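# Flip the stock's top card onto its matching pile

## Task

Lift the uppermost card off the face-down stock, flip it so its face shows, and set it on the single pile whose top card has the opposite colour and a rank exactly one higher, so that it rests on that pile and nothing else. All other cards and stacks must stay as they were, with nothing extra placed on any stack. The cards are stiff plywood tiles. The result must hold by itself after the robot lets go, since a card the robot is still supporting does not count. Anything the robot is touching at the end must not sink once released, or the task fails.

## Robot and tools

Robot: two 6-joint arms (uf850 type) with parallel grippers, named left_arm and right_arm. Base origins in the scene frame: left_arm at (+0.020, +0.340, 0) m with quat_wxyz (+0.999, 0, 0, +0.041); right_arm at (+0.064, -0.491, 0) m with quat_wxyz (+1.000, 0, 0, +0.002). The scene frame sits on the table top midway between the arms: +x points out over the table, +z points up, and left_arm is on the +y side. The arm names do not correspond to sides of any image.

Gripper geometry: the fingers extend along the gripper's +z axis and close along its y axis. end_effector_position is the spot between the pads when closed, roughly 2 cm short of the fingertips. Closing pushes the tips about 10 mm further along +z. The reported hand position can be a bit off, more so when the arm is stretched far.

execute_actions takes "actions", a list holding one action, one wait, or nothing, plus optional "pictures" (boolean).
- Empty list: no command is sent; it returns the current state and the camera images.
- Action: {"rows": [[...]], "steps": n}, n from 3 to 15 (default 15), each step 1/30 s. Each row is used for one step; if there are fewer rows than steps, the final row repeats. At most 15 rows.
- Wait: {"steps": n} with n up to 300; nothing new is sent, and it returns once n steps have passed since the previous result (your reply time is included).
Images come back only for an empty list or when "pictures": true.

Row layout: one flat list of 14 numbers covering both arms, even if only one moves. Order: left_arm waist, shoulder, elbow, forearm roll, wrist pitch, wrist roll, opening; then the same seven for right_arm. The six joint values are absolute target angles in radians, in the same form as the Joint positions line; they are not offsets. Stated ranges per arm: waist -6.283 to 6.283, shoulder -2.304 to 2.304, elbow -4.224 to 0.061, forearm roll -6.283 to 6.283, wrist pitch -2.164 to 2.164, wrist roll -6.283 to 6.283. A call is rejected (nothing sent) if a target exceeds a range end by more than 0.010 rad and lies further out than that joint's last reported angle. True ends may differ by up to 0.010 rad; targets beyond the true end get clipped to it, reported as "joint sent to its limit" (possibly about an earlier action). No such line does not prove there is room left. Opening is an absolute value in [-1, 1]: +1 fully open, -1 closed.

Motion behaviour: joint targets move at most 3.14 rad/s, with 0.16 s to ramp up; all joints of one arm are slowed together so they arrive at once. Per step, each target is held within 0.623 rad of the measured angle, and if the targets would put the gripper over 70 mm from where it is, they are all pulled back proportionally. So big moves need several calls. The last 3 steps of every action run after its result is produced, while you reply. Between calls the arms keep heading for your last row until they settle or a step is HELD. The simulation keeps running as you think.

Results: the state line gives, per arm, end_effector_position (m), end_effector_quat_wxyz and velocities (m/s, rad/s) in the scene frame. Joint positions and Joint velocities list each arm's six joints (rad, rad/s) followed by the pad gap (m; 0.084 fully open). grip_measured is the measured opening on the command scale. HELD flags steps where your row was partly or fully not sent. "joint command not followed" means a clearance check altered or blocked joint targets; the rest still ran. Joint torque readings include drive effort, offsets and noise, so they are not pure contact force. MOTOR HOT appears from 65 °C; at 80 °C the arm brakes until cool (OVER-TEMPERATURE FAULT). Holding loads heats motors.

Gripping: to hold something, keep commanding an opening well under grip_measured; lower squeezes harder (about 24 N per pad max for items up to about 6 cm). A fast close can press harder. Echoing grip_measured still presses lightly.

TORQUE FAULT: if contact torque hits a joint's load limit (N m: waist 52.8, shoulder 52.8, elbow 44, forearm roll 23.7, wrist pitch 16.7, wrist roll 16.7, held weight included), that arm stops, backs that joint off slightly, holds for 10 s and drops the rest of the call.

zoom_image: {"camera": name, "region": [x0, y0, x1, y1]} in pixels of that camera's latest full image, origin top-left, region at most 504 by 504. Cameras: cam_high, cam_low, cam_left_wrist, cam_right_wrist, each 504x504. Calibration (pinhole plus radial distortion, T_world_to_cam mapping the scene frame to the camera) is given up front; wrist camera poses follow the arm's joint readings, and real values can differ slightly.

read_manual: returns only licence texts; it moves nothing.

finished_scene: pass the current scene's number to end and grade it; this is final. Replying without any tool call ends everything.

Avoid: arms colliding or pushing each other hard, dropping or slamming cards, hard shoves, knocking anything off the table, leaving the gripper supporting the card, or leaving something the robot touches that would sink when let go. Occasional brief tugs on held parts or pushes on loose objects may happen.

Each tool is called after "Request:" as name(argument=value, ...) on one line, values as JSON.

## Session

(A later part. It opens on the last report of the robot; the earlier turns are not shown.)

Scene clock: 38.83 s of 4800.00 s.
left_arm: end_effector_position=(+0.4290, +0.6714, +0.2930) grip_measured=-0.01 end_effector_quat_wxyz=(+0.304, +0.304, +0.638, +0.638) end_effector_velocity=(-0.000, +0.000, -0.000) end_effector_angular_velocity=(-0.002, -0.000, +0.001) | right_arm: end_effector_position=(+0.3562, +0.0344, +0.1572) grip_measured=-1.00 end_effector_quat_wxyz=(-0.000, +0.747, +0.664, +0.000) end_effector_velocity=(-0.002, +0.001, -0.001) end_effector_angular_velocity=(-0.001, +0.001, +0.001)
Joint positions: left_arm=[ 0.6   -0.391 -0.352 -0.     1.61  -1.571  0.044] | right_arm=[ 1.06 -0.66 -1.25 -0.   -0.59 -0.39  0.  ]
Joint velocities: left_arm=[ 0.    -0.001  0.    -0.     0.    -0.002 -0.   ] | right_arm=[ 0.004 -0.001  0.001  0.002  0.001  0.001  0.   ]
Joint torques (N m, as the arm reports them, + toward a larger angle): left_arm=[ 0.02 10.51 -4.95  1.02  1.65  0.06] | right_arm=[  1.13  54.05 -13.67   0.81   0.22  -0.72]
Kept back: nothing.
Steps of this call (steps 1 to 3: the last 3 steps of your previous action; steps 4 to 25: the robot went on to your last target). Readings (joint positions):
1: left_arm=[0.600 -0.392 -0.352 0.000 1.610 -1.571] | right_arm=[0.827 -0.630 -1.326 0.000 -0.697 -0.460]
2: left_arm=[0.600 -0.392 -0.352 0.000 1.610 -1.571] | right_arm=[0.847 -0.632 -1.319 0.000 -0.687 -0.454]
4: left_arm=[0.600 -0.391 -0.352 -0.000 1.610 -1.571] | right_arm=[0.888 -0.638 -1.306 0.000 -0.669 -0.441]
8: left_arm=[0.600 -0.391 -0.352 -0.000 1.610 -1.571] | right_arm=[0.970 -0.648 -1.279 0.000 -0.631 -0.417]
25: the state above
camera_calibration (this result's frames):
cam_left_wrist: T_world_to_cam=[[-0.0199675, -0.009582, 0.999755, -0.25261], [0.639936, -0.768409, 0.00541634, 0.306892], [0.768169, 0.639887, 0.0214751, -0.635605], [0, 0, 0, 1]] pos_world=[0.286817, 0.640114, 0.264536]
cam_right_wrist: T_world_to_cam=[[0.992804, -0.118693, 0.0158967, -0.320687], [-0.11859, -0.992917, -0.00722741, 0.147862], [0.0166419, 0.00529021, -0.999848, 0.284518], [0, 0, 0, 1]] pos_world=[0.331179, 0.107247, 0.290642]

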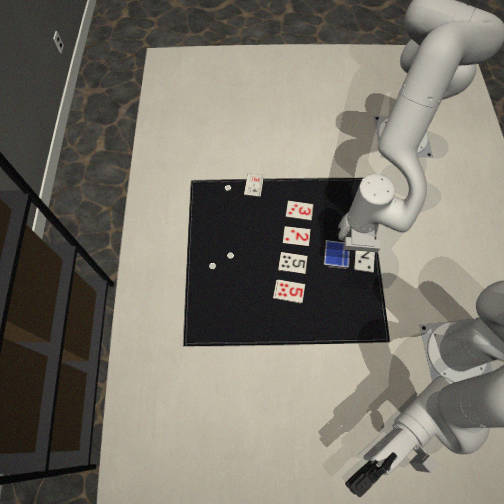

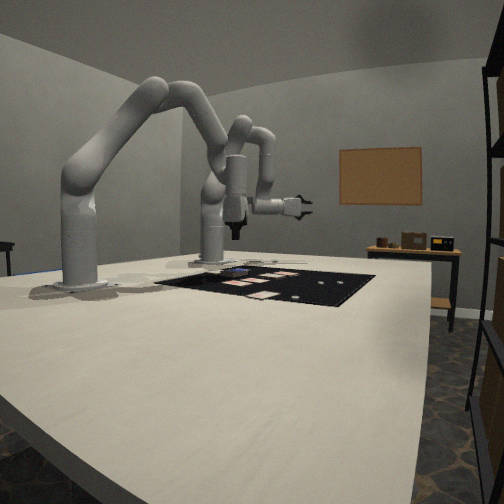

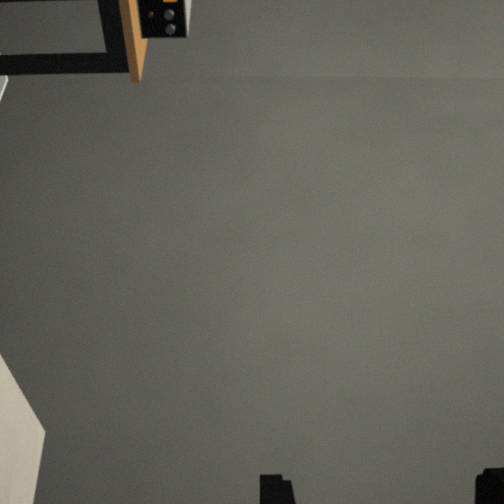

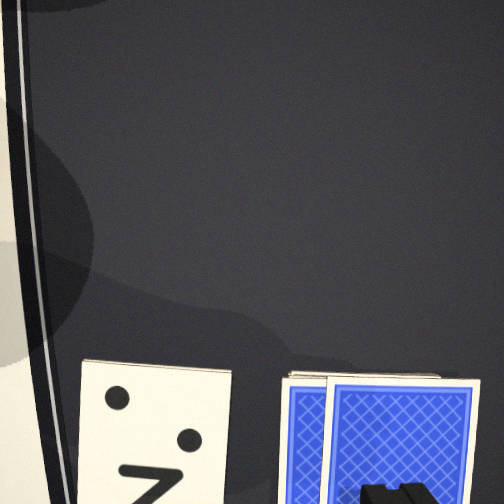

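Request:
execute_actions(actions=[{"rows":[[0.6,-0.3915,-0.3524,0,1.61,-1.571,0,0.919,-0.8307,-1.3289,0,-0.4982,-0.527,-1]],"steps":15}])

Request:
execute_actions(actions=[{"steps":8}])

Request:
execute_actions(actions=[{"rows":[[0.6,-0.3915,-0.3524,0,1.61,-1.571,0,0.919,-0.904,-1.3437,0,-0.4398,-0.527,-1]],"steps":13}])

Request:
execute_actions(actions=[{"rows":[[0.6,-0.3915,-0.3524,0,1.61,-1.571,0,0.933,-0.895,-1.3265,0,-0.4313,-0.5125,-1],[0.6,-0.3915,-0.3524,0,1.61,-1.571,0,0.933,-0.895,-1.3265,0,-0.4313,-0.5125,-1],[0.6,-0.3915,-0.3524,0,1.61,-1.571,0,0.94,-0.891,-1.318,0,-0.427,-0.505,-1],[0.6,-0.3915,-0.3524,0,1.61,-1.571,0,0.94,-0.891,-1.318,0,-0.427,-0.505,-1],[0.6,-0.3915,-0.3524,0,1.61,-1.571,0,0.9476,-0.8864,-1.3092,0,-0.4228,-0.498,-1],[0.6,-0.3915,-0.3524,0,1.61,-1.571,0,0.9476,-0.8864,-1.3092,0,-0.4228,-0.498,-1],[0.6,-0.3915,-0.3524,0,1.61,-1.571,0,0.953,-0.883,-1.3027,0,-0.4196,-0.4925,-1],[0.6,-0.3915,-0.3524,0,1.61,-1.571,0,0.953,-0.883,-1.3027,0,-0.4196,-0.4925,-1],[0.6,-0.3915,-0.3524,0,1.61,-1.571,0,0.958,-0.88,-1.2967,0,-0.4166,-0.4875,-1],[0.6,-0.3915,-0.3524,0,1.61,-1.571,0,0.958,-0.88,-1.2967,0,-0.4166,-0.4875,-1],[0.6,-0.3915,-0.3524,0,1.61,-1.571,0,0.963,-0.877,-1.2907,0,-0.4136,-0.4825,-1]],"steps":15}])

Request:
execute_actions(actions=[{"steps":6}], pictures=true)

Request:
zoom_image(camera="cam_low", region=[210, 245, 270, 285])

Scene clock: 39.63 s of 4800.00 s.
left_arm: end_effector_position=(+0.4290, +0.6714, +0.2930) grip_measured=-0.01 end_effector_quat_wxyz=(+0.304, +0.304, +0.638, +0.638) end_effector_velocity=(+0.000, -0.000, -0.000) end_effector_angular_velocity=(-0.002, -0.000, -0.002) | right_arm: end_effector_position=(+0.4356, +0.0075, +0.0839) grip_measured=-1.00 end_effector_quat_wxyz=(+0.000, +0.749, +0.663, -0.001) end_effector_velocity=(+0.061, -0.018, -0.050) end_effector_angular_velocity=(+0.018, -0.013, +0.011)
Joint positions: left_arm=[ 0.6   -0.391 -0.352  0.     1.61  -1.571  0.044] | right_arm=[ 0.927 -0.821 -1.323 -0.    -0.504 -0.518  0.   ]
Joint velocities: left_arm=[ 0.    -0.     0.     0.002 -0.    -0.002  0.   ] | right_arm=[-0.095 -0.118 -0.069 -0.     0.071 -0.107  0.   ]
Joint torques (N m, as the arm reports them, + toward a larger angle): left_arm=[-0.02 10.48 -4.96  0.58  1.59  0.13] | right_arm=[  6.91  69.8  -13.64   1.29   0.18  -0.27]
Steps of this call (steps 1 to 12: the robot went on to your last target; steps 13 to 24: the first 12 steps of this action). Readings (joint positions):
13: left_arm=[0.600 -0.391 -0.352 -0.000 1.610 -1.571] | right_arm=[1.060 -0.660 -1.250 0.000 -0.590 -0.390]
14: left_arm=[0.600 -0.391 -0.352 0.000 1.610 -1.571] | right_arm=[1.056 -0.665 -1.253 0.000 -0.587 -0.395]
16: left_arm=[0.600 -0.391 -0.352 -0.000 1.610 -1.571] | right_arm=[1.026 -0.701 -1.272 0.000 -0.567 -0.425]
20: left_arm=[0.600 -0.391 -0.352 -0.000 1.610 -1.571] | right_arm=[0.960 -0.781 -1.305 -0.000 -0.526 -0.486]
24: the state above

Scene clock: 39.90 s of 4800.00 s.
left_arm: end_effector_position=(+0.4290, +0.6714, +0.2930) grip_measured=-0.01 end_effector_quat_wxyz=(+0.304, +0.304, +0.638, +0.638) end_effector_velocity=(-0.000, +0.000, -0.001) end_effector_angular_velocity=(-0.002, +0.001, +0.001) | right_arm: end_effector_position=(+0.4402, +0.0066, +0.0805) grip_measured=-1.00 end_effector_quat_wxyz=(-0.000, +0.748, +0.663, +0.000) end_effector_velocity=(+0.002, -0.002, -0.003) end_effector_angular_velocity=(-0.002, +0.002, -0.002)
Joint positions: left_arm=[ 0.6   -0.391 -0.352  0.     1.61  -1.571  0.044] | right_arm=[ 0.92  -0.83  -1.329  0.    -0.498 -0.527  0.   ]
Joint velocities: left_arm=[ 0.001 -0.     0.    -0.    -0.001 -0.001 -0.   ] | right_arm=[-0.005 -0.006 -0.002  0.     0.002 -0.004  0.   ]
Joint torques (N m, as the arm reports them, + toward a larger angle): left_arm=[ 0.28 10.23 -4.78  0.84  1.62  0.09] | right_arm=[  2.63  58.54 -13.32   1.29   0.13  -0.51]
Kept back: nothing.
Steps of this call (steps 1 to 3: the last 3 steps of your previous action; steps 4 to 8: the robot went on to your last target). Readings (joint positions):
1: left_arm=[0.600 -0.391 -0.352 0.000 1.610 -1.571] | right_arm=[0.924 -0.824 -1.325 -0.000 -0.502 -0.521]
2: left_arm=[0.600 -0.392 -0.352 -0.000 1.610 -1.571] | right_arm=[0.923 -0.826 -1.327 -0.000 -0.501 -0.523]
4: left_arm=[0.600 -0.392 -0.352 0.000 1.610 -1.571] | right_arm=[0.921 -0.828 -1.328 0.000 -0.499 -0.525]
8: the state above

Scene clock: 40.23 s of 4800.00 s.
left_arm: end_effector_position=(+0.4290, +0.6714, +0.2930) grip_measured=-0.01 end_effector_quat_wxyz=(+0.304, +0.304, +0.638, +0.638) end_effector_velocity=(+0.000, -0.000, +0.000) end_effector_angular_velocity=(+0.000, -0.000, -0.001) | right_arm: end_effector_position=(+0.4403, +0.0061, +0.0405) grip_measured=-1.00 end_effector_quat_wxyz=(+0.000, +0.749, +0.663, -0.000) end_effector_velocity=(+0.007, +0.010, -0.010) end_effector_angular_velocity=(+0.024, -0.018, -0.001)
Joint positions: left_arm=[ 0.6   -0.392 -0.352 -0.     1.61  -1.571  0.044] | right_arm=[ 0.919 -0.901 -1.343 -0.    -0.442 -0.527  0.   ]
Joint velocities: left_arm=[-0.     0.    -0.     0.001 -0.    -0.    -0.   ] | right_arm=[-0.    -0.028 -0.022  0.001  0.036 -0.     0.   ]
Joint torques (N m, as the arm reports them, + toward a larger angle): left_arm=[ 0.08 10.08 -4.85  0.62  1.6   0.09] | right_arm=[  2.49  61.12 -11.81   0.69   0.21  -0.47]
Steps of this call (steps 1 to 10: the first 10 steps of this action). Readings (joint positions):
1: left_arm=[0.600 -0.392 -0.352 -0.000 1.610 -1.571] | right_arm=[0.920 -0.830 -1.329 0.000 -0.498 -0.527]
2: left_arm=[0.600 -0.391 -0.352 -0.000 1.610 -1.571] | right_arm=[0.919 -0.835 -1.331 0.000 -0.494 -0.527]
4: left_arm=[0.600 -0.391 -0.352 0.000 1.610 -1.571] | right_arm=[0.919 -0.863 -1.337 0.000 -0.471 -0.527]
8: left_arm=[0.600 -0.392 -0.352 0.000 1.610 -1.571] | right_arm=[0.919 -0.898 -1.341 -0.000 -0.446 -0.527]
10: the state above

Scene clock: 40.73 s of 4800.00 s.
left_arm: end_effector_position=(+0.4290, +0.6714, +0.2930) grip_measured=-0.01 end_effector_quat_wxyz=(+0.304, +0.304, +0.638, +0.638) end_effector_velocity=(+0.000, -0.000, +0.000) end_effector_angular_velocity=(+0.001, -0.000, -0.001) | right_arm: end_effector_position=(+0.4160, +0.0095, +0.0392) grip_measured=-1.00 end_effector_quat_wxyz=(-0.000, +0.749, +0.663, +0.000) end_effector_velocity=(-0.057, +0.005, -0.000) end_effector_angular_velocity=(-0.000, +0.000, -0.001)
Joint positions: left_arm=[ 0.6   -0.392 -0.352  0.     1.61  -1.571  0.044] | right_arm=[ 0.954 -0.882 -1.301  0.    -0.419 -0.492  0.   ]
Joint velocities: left_arm=[-0.001 -0.    -0.     0.     0.001  0.    -0.   ] | right_arm=[ 0.081  0.05   0.099 -0.     0.049  0.082  0.   ]
Joint torques (N m, as the arm reports them, + toward a larger angle): left_arm=[ 0.98  9.6  -4.68  0.6   1.56  0.13] | right_arm=[  3.1   58.34 -11.96   0.85   0.27  -0.47]
Steps of this call (steps 1 to 3: the last 3 steps of your previous action; steps 4 to 15: the first 12 steps of this action). Readings (joint positions):
4: left_arm=[0.600 -0.391 -0.352 0.000 1.610 -1.571] | right_arm=[0.919 -0.903 -1.344 0.000 -0.440 -0.527]
5: left_arm=[0.600 -0.392 -0.352 -0.000 1.610 -1.571] | right_arm=[0.921 -0.902 -1.342 0.000 -0.439 -0.525]
7: left_arm=[0.600 -0.391 -0.352 -0.000 1.610 -1.571] | right_arm=[0.927 -0.898 -1.334 0.000 -0.435 -0.518]
11: left_arm=[0.600 -0.391 -0.352 -0.000 1.610 -1.571] | right_arm=[0.942 -0.890 -1.316 0.000 -0.426 -0.504]
15: the state above

Scene clock: 40.93 s of 4800.00 s.
left_arm: end_effector_position=(+0.4290, +0.6714, +0.2930) grip_measured=-0.01 end_effector_quat_wxyz=(+0.304, +0.304, +0.638, +0.638) end_effector_velocity=(-0.000, +0.000, +0.000) end_effector_angular_velocity=(+0.001, -0.001, +0.000) | right_arm: end_effector_position=(+0.4104, +0.0100, +0.0392) grip_measured=-1.00 end_effector_quat_wxyz=(-0.000, +0.749, +0.663, +0.000) end_effector_velocity=(-0.007, +0.000, -0.001) end_effector_angular_velocity=(+0.000, +0.000, -0.002)
Joint positions: left_arm=[ 0.6   -0.392 -0.352  0.     1.61  -1.571  0.044] | right_arm=[ 0.962 -0.878 -1.292 -0.    -0.414 -0.483  0.   ]
Joint velocities: left_arm=[-0.     0.     0.    -0.001  0.001  0.    -0.   ] | right_arm=[0.009 0.005 0.013 0.    0.007 0.011 0.   ]
Joint torques (N m, as the arm reports them, + toward a larger angle): left_arm=[ 0.44 10.52 -4.75  0.81  1.64  0.15] | right_arm=[  1.2   57.03 -12.88   1.2    0.23  -0.43]
Kept back: nothing.
Steps of this call (steps 1 to 3: the last 3 steps of your previous action; steps 4 to 6: the robot went on to your last target). Readings (joint positions):
1: left_arm=[0.600 -0.392 -0.352 -0.000 1.610 -1.571] | right_arm=[0.957 -0.881 -1.298 0.000 -0.418 -0.489]
2: left_arm=[0.600 -0.391 -0.352 0.000 1.610 -1.571] | right_arm=[0.959 -0.880 -1.296 0.000 -0.416 -0.487]
4: left_arm=[0.600 -0.391 -0.352 -0.000 1.610 -1.571] | right_arm=[0.961 -0.878 -1.293 0.000 -0.415 -0.485]
6: the state above
camera_calibration (this result's frames):
cam_left_wrist: T_world_to_cam=[[-0.0199671, -0.00958168, 0.999755, -0.25261], [0.639936, -0.768409, 0.00541636, 0.306892], [0.768169, 0.639887, 0.0214746, -0.635605], [0, 0, 0, 1]] pos_world=[0.286817, 0.640114, 0.264535]
cam_right_wrist: T_world_to_cam=[[0.992313, -0.122732, 0.0158603, -0.375274], [-0.122632, -0.992427, -0.00713164, 0.13087], [0.0166154, 0.00513184, -0.999849, 0.165725], [0, 0, 0, 1]] pos_world=[0.385685, 0.0829704, 0.172585]

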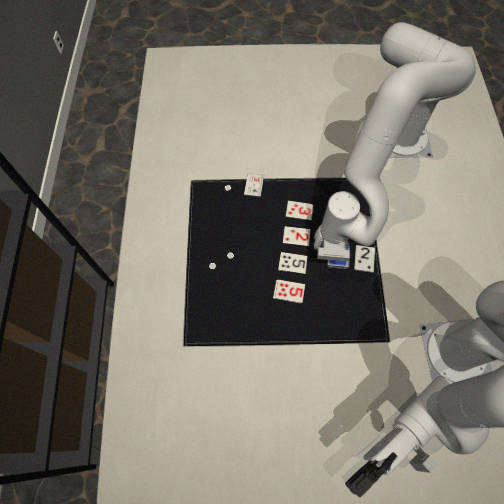

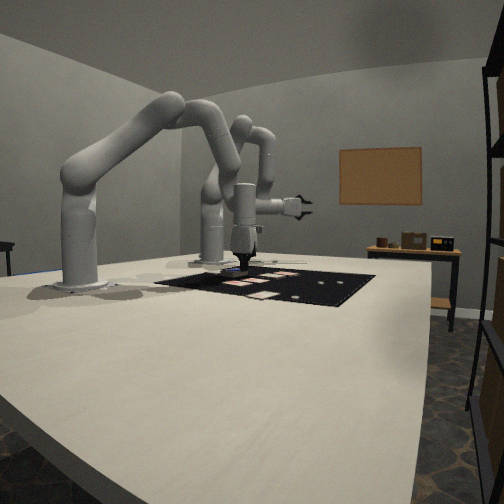

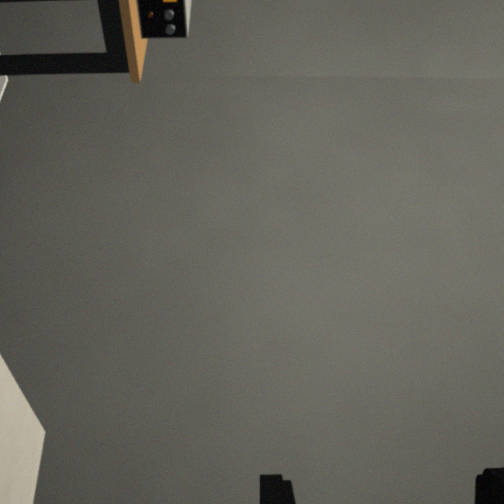

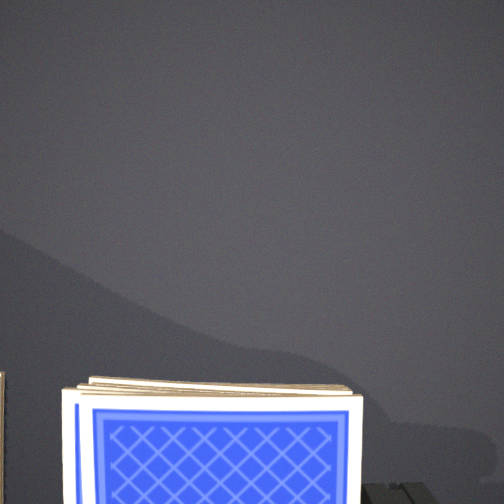

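Region (210, 245, 270, 285) of cam_low's 504x504 image, scaled by 8.400, with more detail than that image has.

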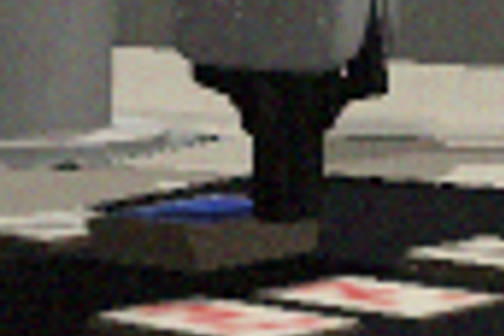

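Request:
execute_actions(actions=[{"rows":[[0.6,-0.3915,-0.3524,0,1.61,-1.571,0,0.967,-0.8745,-1.2857,0,-0.411,-0.478,-1]],"steps":10}])

Request:
execute_actions(actions=[{"rows":[[0.6,-0.3915,-0.3524,0,1.61,-1.571,0,0.963,-0.877,-1.2907,0,-0.4136,-0.4825,-1],[0.6,-0.3915,-0.3524,0,1.61,-1.571,0,0.958,-0.88,-1.2967,0,-0.4166,-0.4875,-1],[0.6,-0.3915,-0.3524,0,1.61,-1.571,0,0.958,-0.88,-1.2967,0,-0.4166,-0.4875,-1],[0.6,-0.3915,-0.3524,0,1.61,-1.571,0,0.953,-0.883,-1.3027,0,-0.4196,-0.4925,-1],[0.6,-0.3915,-0.3524,0,1.61,-1.571,0,0.953,-0.883,-1.3027,0,-0.4196,-0.4925,-1],[0.6,-0.3915,-0.3524,0,1.61,-1.571,0,0.9476,-0.8864,-1.3092,0,-0.4228,-0.498,-1]],"steps":14}], pictures=true)

Scene clock: 41.37 s of 4800.00 s.
left_arm: end_effector_position=(+0.4290, +0.6714, +0.2930) grip_measured=-0.01 end_effector_quat_wxyz=(+0.304, +0.304, +0.638, +0.638) end_effector_velocity=(-0.000, +0.000, +0.000) end_effector_angular_velocity=(+0.001, -0.001, +0.001) | right_arm: end_effector_position=(+0.4073, +0.0102, +0.0391) grip_measured=-1.00 end_effector_quat_wxyz=(-0.000, +0.749, +0.663, +0.000) end_effector_velocity=(-0.005, +0.000, +0.000) end_effector_angular_velocity=(+0.001, -0.000, -0.002)
Joint positions: left_arm=[ 0.6   -0.391 -0.352 -0.     1.61  -1.571  0.044] | right_arm=[ 0.966 -0.875 -1.286  0.    -0.411 -0.479  0.   ]
Joint velocities: left_arm=[ 0.    -0.    -0.    -0.001  0.001  0.    -0.   ] | right_arm=[0.007 0.005 0.009 0.    0.005 0.008 0.   ]
Joint torques (N m, as the arm reports them, + toward a larger angle): left_arm=[-0.1   9.82 -4.82  0.74  1.59  0.05] | right_arm=[  2.31  58.65 -13.67   1.29   0.15  -0.58]
Steps of this call (steps 1 to 6: the robot went on to your last target; steps 7 to 13: the first 7 steps of this action). Readings (joint positions):
7: left_arm=[0.600 -0.391 -0.352 -0.000 1.610 -1.571] | right_arm=[0.963 -0.877 -1.291 -0.000 -0.414 -0.482]
8: left_arm=[0.600 -0.392 -0.352 -0.000 1.610 -1.571] | right_arm=[0.963 -0.877 -1.290 -0.000 -0.413 -0.482]
10: left_arm=[0.600 -0.392 -0.352 0.000 1.610 -1.571] | right_arm=[0.965 -0.876 -1.288 -0.000 -0.412 -0.480]
13: the state above

Scene clock: 41.83 s of 4800.00 s.
left_arm: end_effector_position=(+0.4290, +0.6714, +0.2930) grip_measured=-0.01 end_effector_quat_wxyz=(+0.304, +0.304, +0.638, +0.638) end_effector_velocity=(+0.000, -0.001, -0.000) end_effector_angular_velocity=(+0.000, +0.000, -0.001) | right_arm: end_effector_position=(+0.4193, +0.0091, +0.0392) grip_measured=-1.00 end_effector_quat_wxyz=(-0.000, +0.749, +0.663, +0.000) end_effector_velocity=(+0.015, -0.002, -0.001) end_effector_angular_velocity=(-0.002, +0.002, +0.001)
Joint positions: left_arm=[ 0.6   -0.392 -0.352  0.     1.61  -1.571  0.044] | right_arm=[ 0.949 -0.885 -1.307 -0.    -0.422 -0.496  0.   ]
Joint velocities: left_arm=[-0.002 -0.     0.    -0.     0.     0.    -0.   ] | right_arm=[-0.022 -0.015 -0.028  0.001 -0.015 -0.024  0.   ]
Joint torques (N m, as the arm reports them, + toward a larger angle): left_arm=[ 0.21  9.89 -4.65  0.74  1.6   0.07] | right_arm=[  4.34  60.97 -12.12   0.87   0.23  -0.4 ]
Steps of this call (steps 1 to 3: the last 3 steps of your previous action; steps 4 to 14: the first 11 steps of this action). Readings (joint positions):
4: left_arm=[0.600 -0.392 -0.352 -0.000 1.610 -1.571] | right_arm=[0.967 -0.875 -1.286 -0.000 -0.411 -0.478]
5: left_arm=[0.600 -0.392 -0.352 -0.000 1.610 -1.571] | right_arm=[0.966 -0.875 -1.287 0.000 -0.412 -0.479]
7: left_arm=[0.600 -0.391 -0.352 0.000 1.610 -1.571] | right_arm=[0.963 -0.877 -1.291 0.000 -0.414 -0.482]
11: left_arm=[0.600 -0.391 -0.352 -0.000 1.610 -1.571] | right_arm=[0.954 -0.883 -1.302 0.000 -0.419 -0.492]
14: the state above
camera_calibration (this result's frames):
cam_left_wrist: T_world_to_cam=[[-0.0199672, -0.0095819, 0.999755, -0.25261], [0.639936, -0.768409, 0.00541623, 0.306892], [0.768169, 0.639887, 0.0214748, -0.635605], [0, 0, 0, 1]] pos_world=[0.286817, 0.640114, 0.264535]
cam_right_wrist: T_world_to_cam=[[0.992283, -0.122973, 0.0159041, -0.384216], [-0.122872, -0.992396, -0.00720842, 0.13118], [0.0166696, 0.00519863, -0.999848, 0.165563], [0, 0, 0, 1]] pos_world=[0.394609, 0.0820732, 0.172594]

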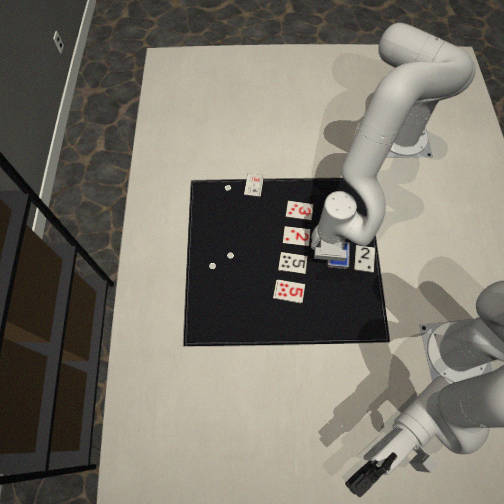

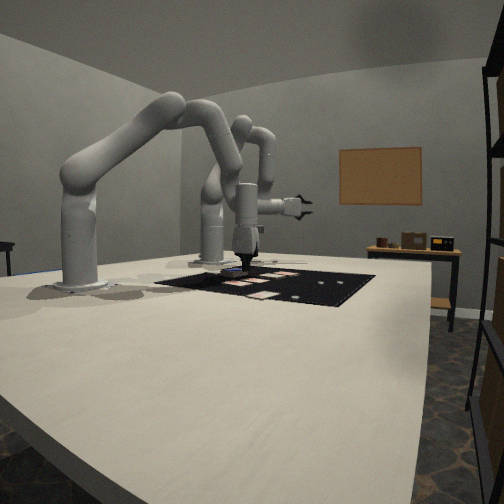

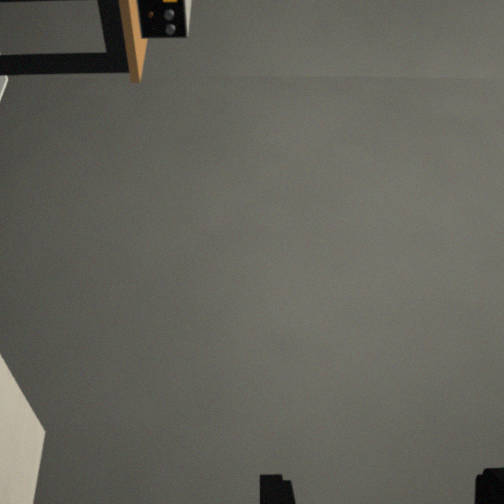

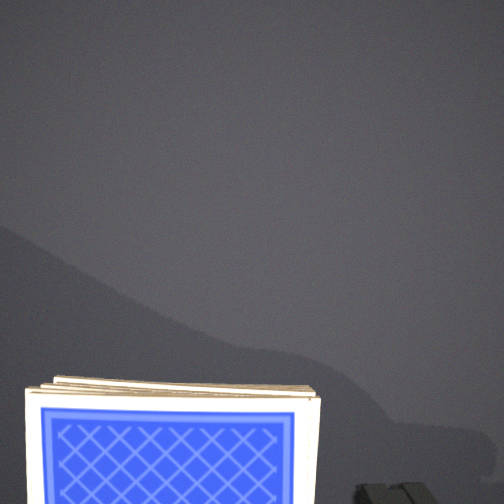

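Squared and it stays. Lift away.

Request:
execute_actions(actions=[{"rows":[[0.6,-0.3915,-0.3524,0,1.61,-1.571,0,0.933,-0.895,-1.3265,0,-0.4313,-0.5125,-1],[0.6,-0.3915,-0.3524,0,1.61,-1.571,0,0.933,-0.895,-1.3265,0,-0.4313,-0.5125,-1],[0.6,-0.3915,-0.3524,0,1.61,-1.571,0,0.933,-0.895,-1.3265,0,-0.4313,-0.5125,-1],[0.6,-0.3915,-0.3524,0,1.61,-1.571,0,0.9,-0.7,-1.35,0,-0.65,-0.527,-1]],"steps":15}])

Request:
execute_actions(actions=[{"rows":[[0.6,-0.3915,-0.3524,0,1.61,-1.571,0,0.65,-0.62,-1.4,0,-0.78,-0.527,-1]],"steps":15}])

Request:
execute_actions(actions=[{"steps":10}], pictures=true)

Request:
zoom_image(camera="cam_high", region=[260, 190, 390, 310])

Scene clock: 42.40 s of 4800.00 s.
left_arm: end_effector_position=(+0.4290, +0.6714, +0.2930) grip_measured=-0.01 end_effector_quat_wxyz=(+0.304, +0.304, +0.638, +0.638) end_effector_velocity=(-0.000, -0.000, -0.001) end_effector_angular_velocity=(-0.000, +0.001, -0.001) | right_arm: end_effector_position=(+0.4476, +0.0073, +0.1318) grip_measured=-1.00 end_effector_quat_wxyz=(-0.000, +0.753, +0.658, +0.001) end_effector_velocity=(+0.062, -0.029, +0.364) end_effector_angular_velocity=(+0.001, -0.001, -0.051)
Joint positions: left_arm=[ 0.6   -0.391 -0.352 -0.     1.61  -1.571  0.044] | right_arm=[ 0.911 -0.755 -1.342  0.    -0.585 -0.521  0.   ]
Joint velocities: left_arm=[ 0.    -0.001  0.001  0.001  0.001  0.001  0.   ] | right_arm=[-0.106  0.534 -0.078 -0.    -0.611 -0.055  0.   ]
Joint torques (N m, as the arm reports them, + toward a larger angle): left_arm=[ 0.05 10.22 -5.11  0.6   1.67  0.1 ] | right_arm=[  0.58  54.62 -13.03   0.93   0.4   -0.61]
Steps of this call (steps 1 to 3: the last 3 steps of your previous action; steps 4 to 5: the robot went on to your last target; steps 6 to 17: the first 12 steps of this action). Readings (joint positions):
6: left_arm=[0.600 -0.391 -0.352 -0.000 1.610 -1.571] | right_arm=[0.948 -0.886 -1.309 0.000 -0.423 -0.498]
7: left_arm=[0.600 -0.392 -0.352 0.000 1.610 -1.571] | right_arm=[0.946 -0.887 -1.311 0.000 -0.424 -0.500]
9: left_arm=[0.600 -0.392 -0.352 0.000 1.610 -1.571] | right_arm=[0.940 -0.891 -1.318 0.000 -0.428 -0.506]
13: left_arm=[0.600 -0.391 -0.352 0.000 1.610 -1.571] | right_arm=[0.926 -0.832 -1.329 -0.000 -0.499 -0.514]
17: the state above

Scene clock: 42.90 s of 4800.00 s.
left_arm: end_effector_position=(+0.4290, +0.6714, +0.2930) grip_measured=-0.01 end_effector_quat_wxyz=(+0.304, +0.304, +0.638, +0.638) end_effector_velocity=(-0.001, +0.001, +0.000) end_effector_angular_velocity=(+0.001, +0.001, +0.002) | right_arm: end_effector_position=(+0.5442, -0.0786, +0.2223) grip_measured=-1.00 end_effector_quat_wxyz=(+0.000, +0.815, +0.579, -0.000) end_effector_velocity=(+0.228, -0.255, +0.167) end_effector_angular_velocity=(+0.007, -0.008, -0.539)
Joint positions: left_arm=[ 0.6   -0.392 -0.352 -0.     1.61  -1.571  0.044] | right_arm=[ 0.706 -0.64  -1.389 -0.    -0.749 -0.527  0.   ]
Joint velocities: left_arm=[ 0.002  0.001  0.    -0.    -0.001  0.002 -0.   ] | right_arm=[-0.54   0.192 -0.113  0.001 -0.295 -0.002  0.   ]
Joint torques (N m, as the arm reports them, + toward a larger angle): left_arm=[ 1.64 11.31 -4.77  0.86  1.56  0.08] | right_arm=[  8.29  51.14 -14.29   1.26   0.08  -0.4 ]
Steps of this call (steps 1 to 3: the last 3 steps of your previous action; steps 4 to 15: the first 12 steps of this action). Readings (joint positions):
4: left_arm=[0.600 -0.392 -0.352 -0.000 1.610 -1.571] | right_arm=[0.902 -0.710 -1.350 0.000 -0.637 -0.526]
5: left_arm=[0.600 -0.392 -0.352 0.000 1.610 -1.571] | right_arm=[0.897 -0.705 -1.350 0.000 -0.644 -0.526]
7: left_arm=[0.600 -0.392 -0.352 0.000 1.610 -1.571] | right_arm=[0.861 -0.694 -1.356 0.000 -0.665 -0.526]
11: left_arm=[0.600 -0.391 -0.352 -0.000 1.610 -1.571] | right_arm=[0.781 -0.667 -1.373 -0.000 -0.707 -0.526]
15: the state above

Scene clock: 43.23 s of 4800.00 s.
left_arm: end_effector_position=(+0.4290, +0.6714, +0.2930) grip_measured=-0.01 end_effector_quat_wxyz=(+0.304, +0.304, +0.638, +0.638) end_effector_velocity=(-0.000, -0.000, -0.000) end_effector_angular_velocity=(-0.001, +0.001, -0.000) | right_arm: end_effector_position=(+0.5657, -0.1052, +0.2389) grip_measured=-1.00 end_effector_quat_wxyz=(+0.000, +0.830, +0.557, -0.000) end_effector_velocity=(+0.005, -0.006, +0.004) end_effector_angular_velocity=(+0.001, -0.000, -0.013)
Joint positions: left_arm=[ 0.6   -0.391 -0.352 -0.     1.61  -1.571  0.044] | right_arm=[ 0.652 -0.621 -1.399  0.    -0.779 -0.527  0.   ]
Joint velocities: left_arm=[ 0.    -0.     0.     0.    -0.001  0.     0.   ] | right_arm=[-0.013  0.003 -0.004  0.001 -0.006 -0.001  0.   ]
Joint torques (N m, as the arm reports them, + toward a larger angle): left_arm=[ 0.35  9.94 -4.81  0.73  1.64  0.11] | right_arm=[  2.04  55.37 -15.07   1.14   0.11  -0.33]
Kept back: nothing.
Steps of this call (steps 1 to 3: the last 3 steps of your previous action; steps 4 to 10: the robot went on to your last target). Readings (joint positions):
1: left_arm=[0.600 -0.391 -0.352 -0.000 1.610 -1.571] | right_arm=[0.689 -0.634 -1.392 -0.000 -0.758 -0.527]
2: left_arm=[0.600 -0.391 -0.352 0.000 1.610 -1.571] | right_arm=[0.676 -0.629 -1.395 -0.000 -0.765 -0.527]
4: left_arm=[0.600 -0.391 -0.352 0.000 1.610 -1.571] | right_arm=[0.661 -0.624 -1.398 -0.000 -0.773 -0.527]
8: left_arm=[0.600 -0.391 -0.352 -0.000 1.610 -1.571] | right_arm=[0.653 -0.621 -1.399 0.000 -0.779 -0.527]
10: the state above
camera_calibration (this result's frames):
cam_left_wrist: T_world_to_cam=[[-0.0199673, -0.00958176, 0.999755, -0.25261], [0.639936, -0.768409, 0.00541643, 0.306892], [0.768169, 0.639887, 0.0214748, -0.635605], [0, 0, 0, 1]] pos_world=[0.286817, 0.640114, 0.264535]
cam_right_wrist: T_world_to_cam=[[0.924816, -0.380101, 0.0154346, -0.535491], [-0.380046, -0.924945, -0.00642491, 0.189572], [0.0167183, 0.0000759856, -0.99986, 0.36288], [0, 0, 0, 1]] pos_world=[0.56121, -0.0282245, 0.372312]

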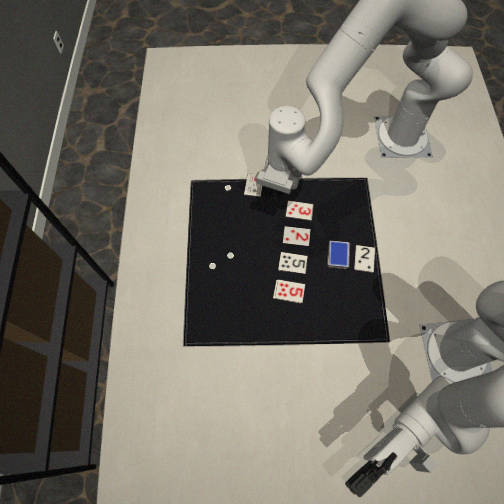

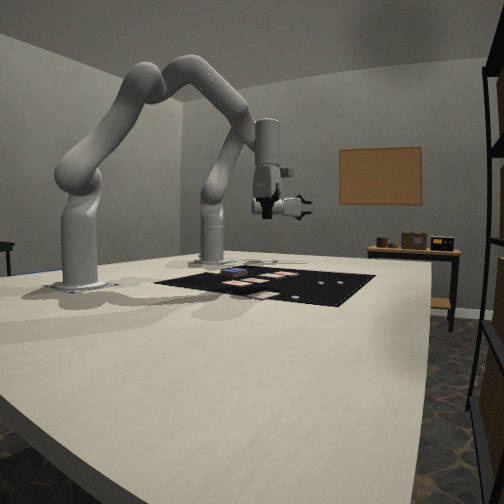

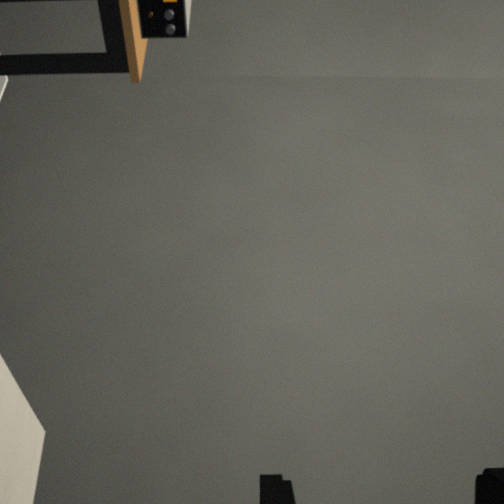

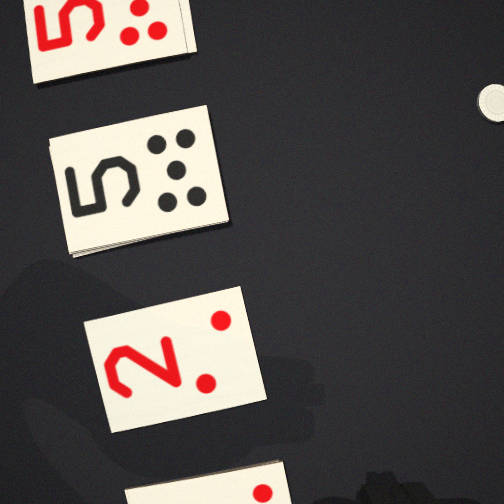

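Region (260, 190, 390, 310) of cam_high's 504x504 image, scaled by 3.877, with more detail than that image has; it fills the top 465 rows of this view, and the rest is white.

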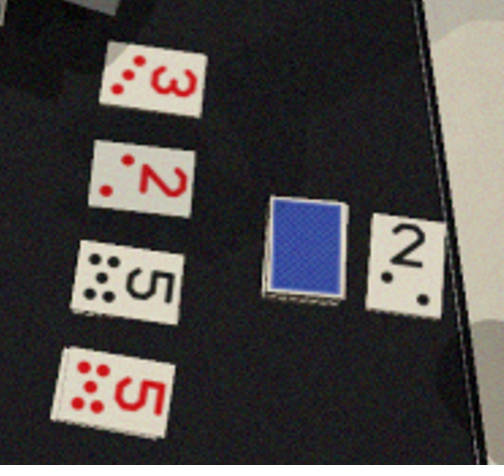

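Request:
finished_scene(scene=1)

The scene is finished: the task was done.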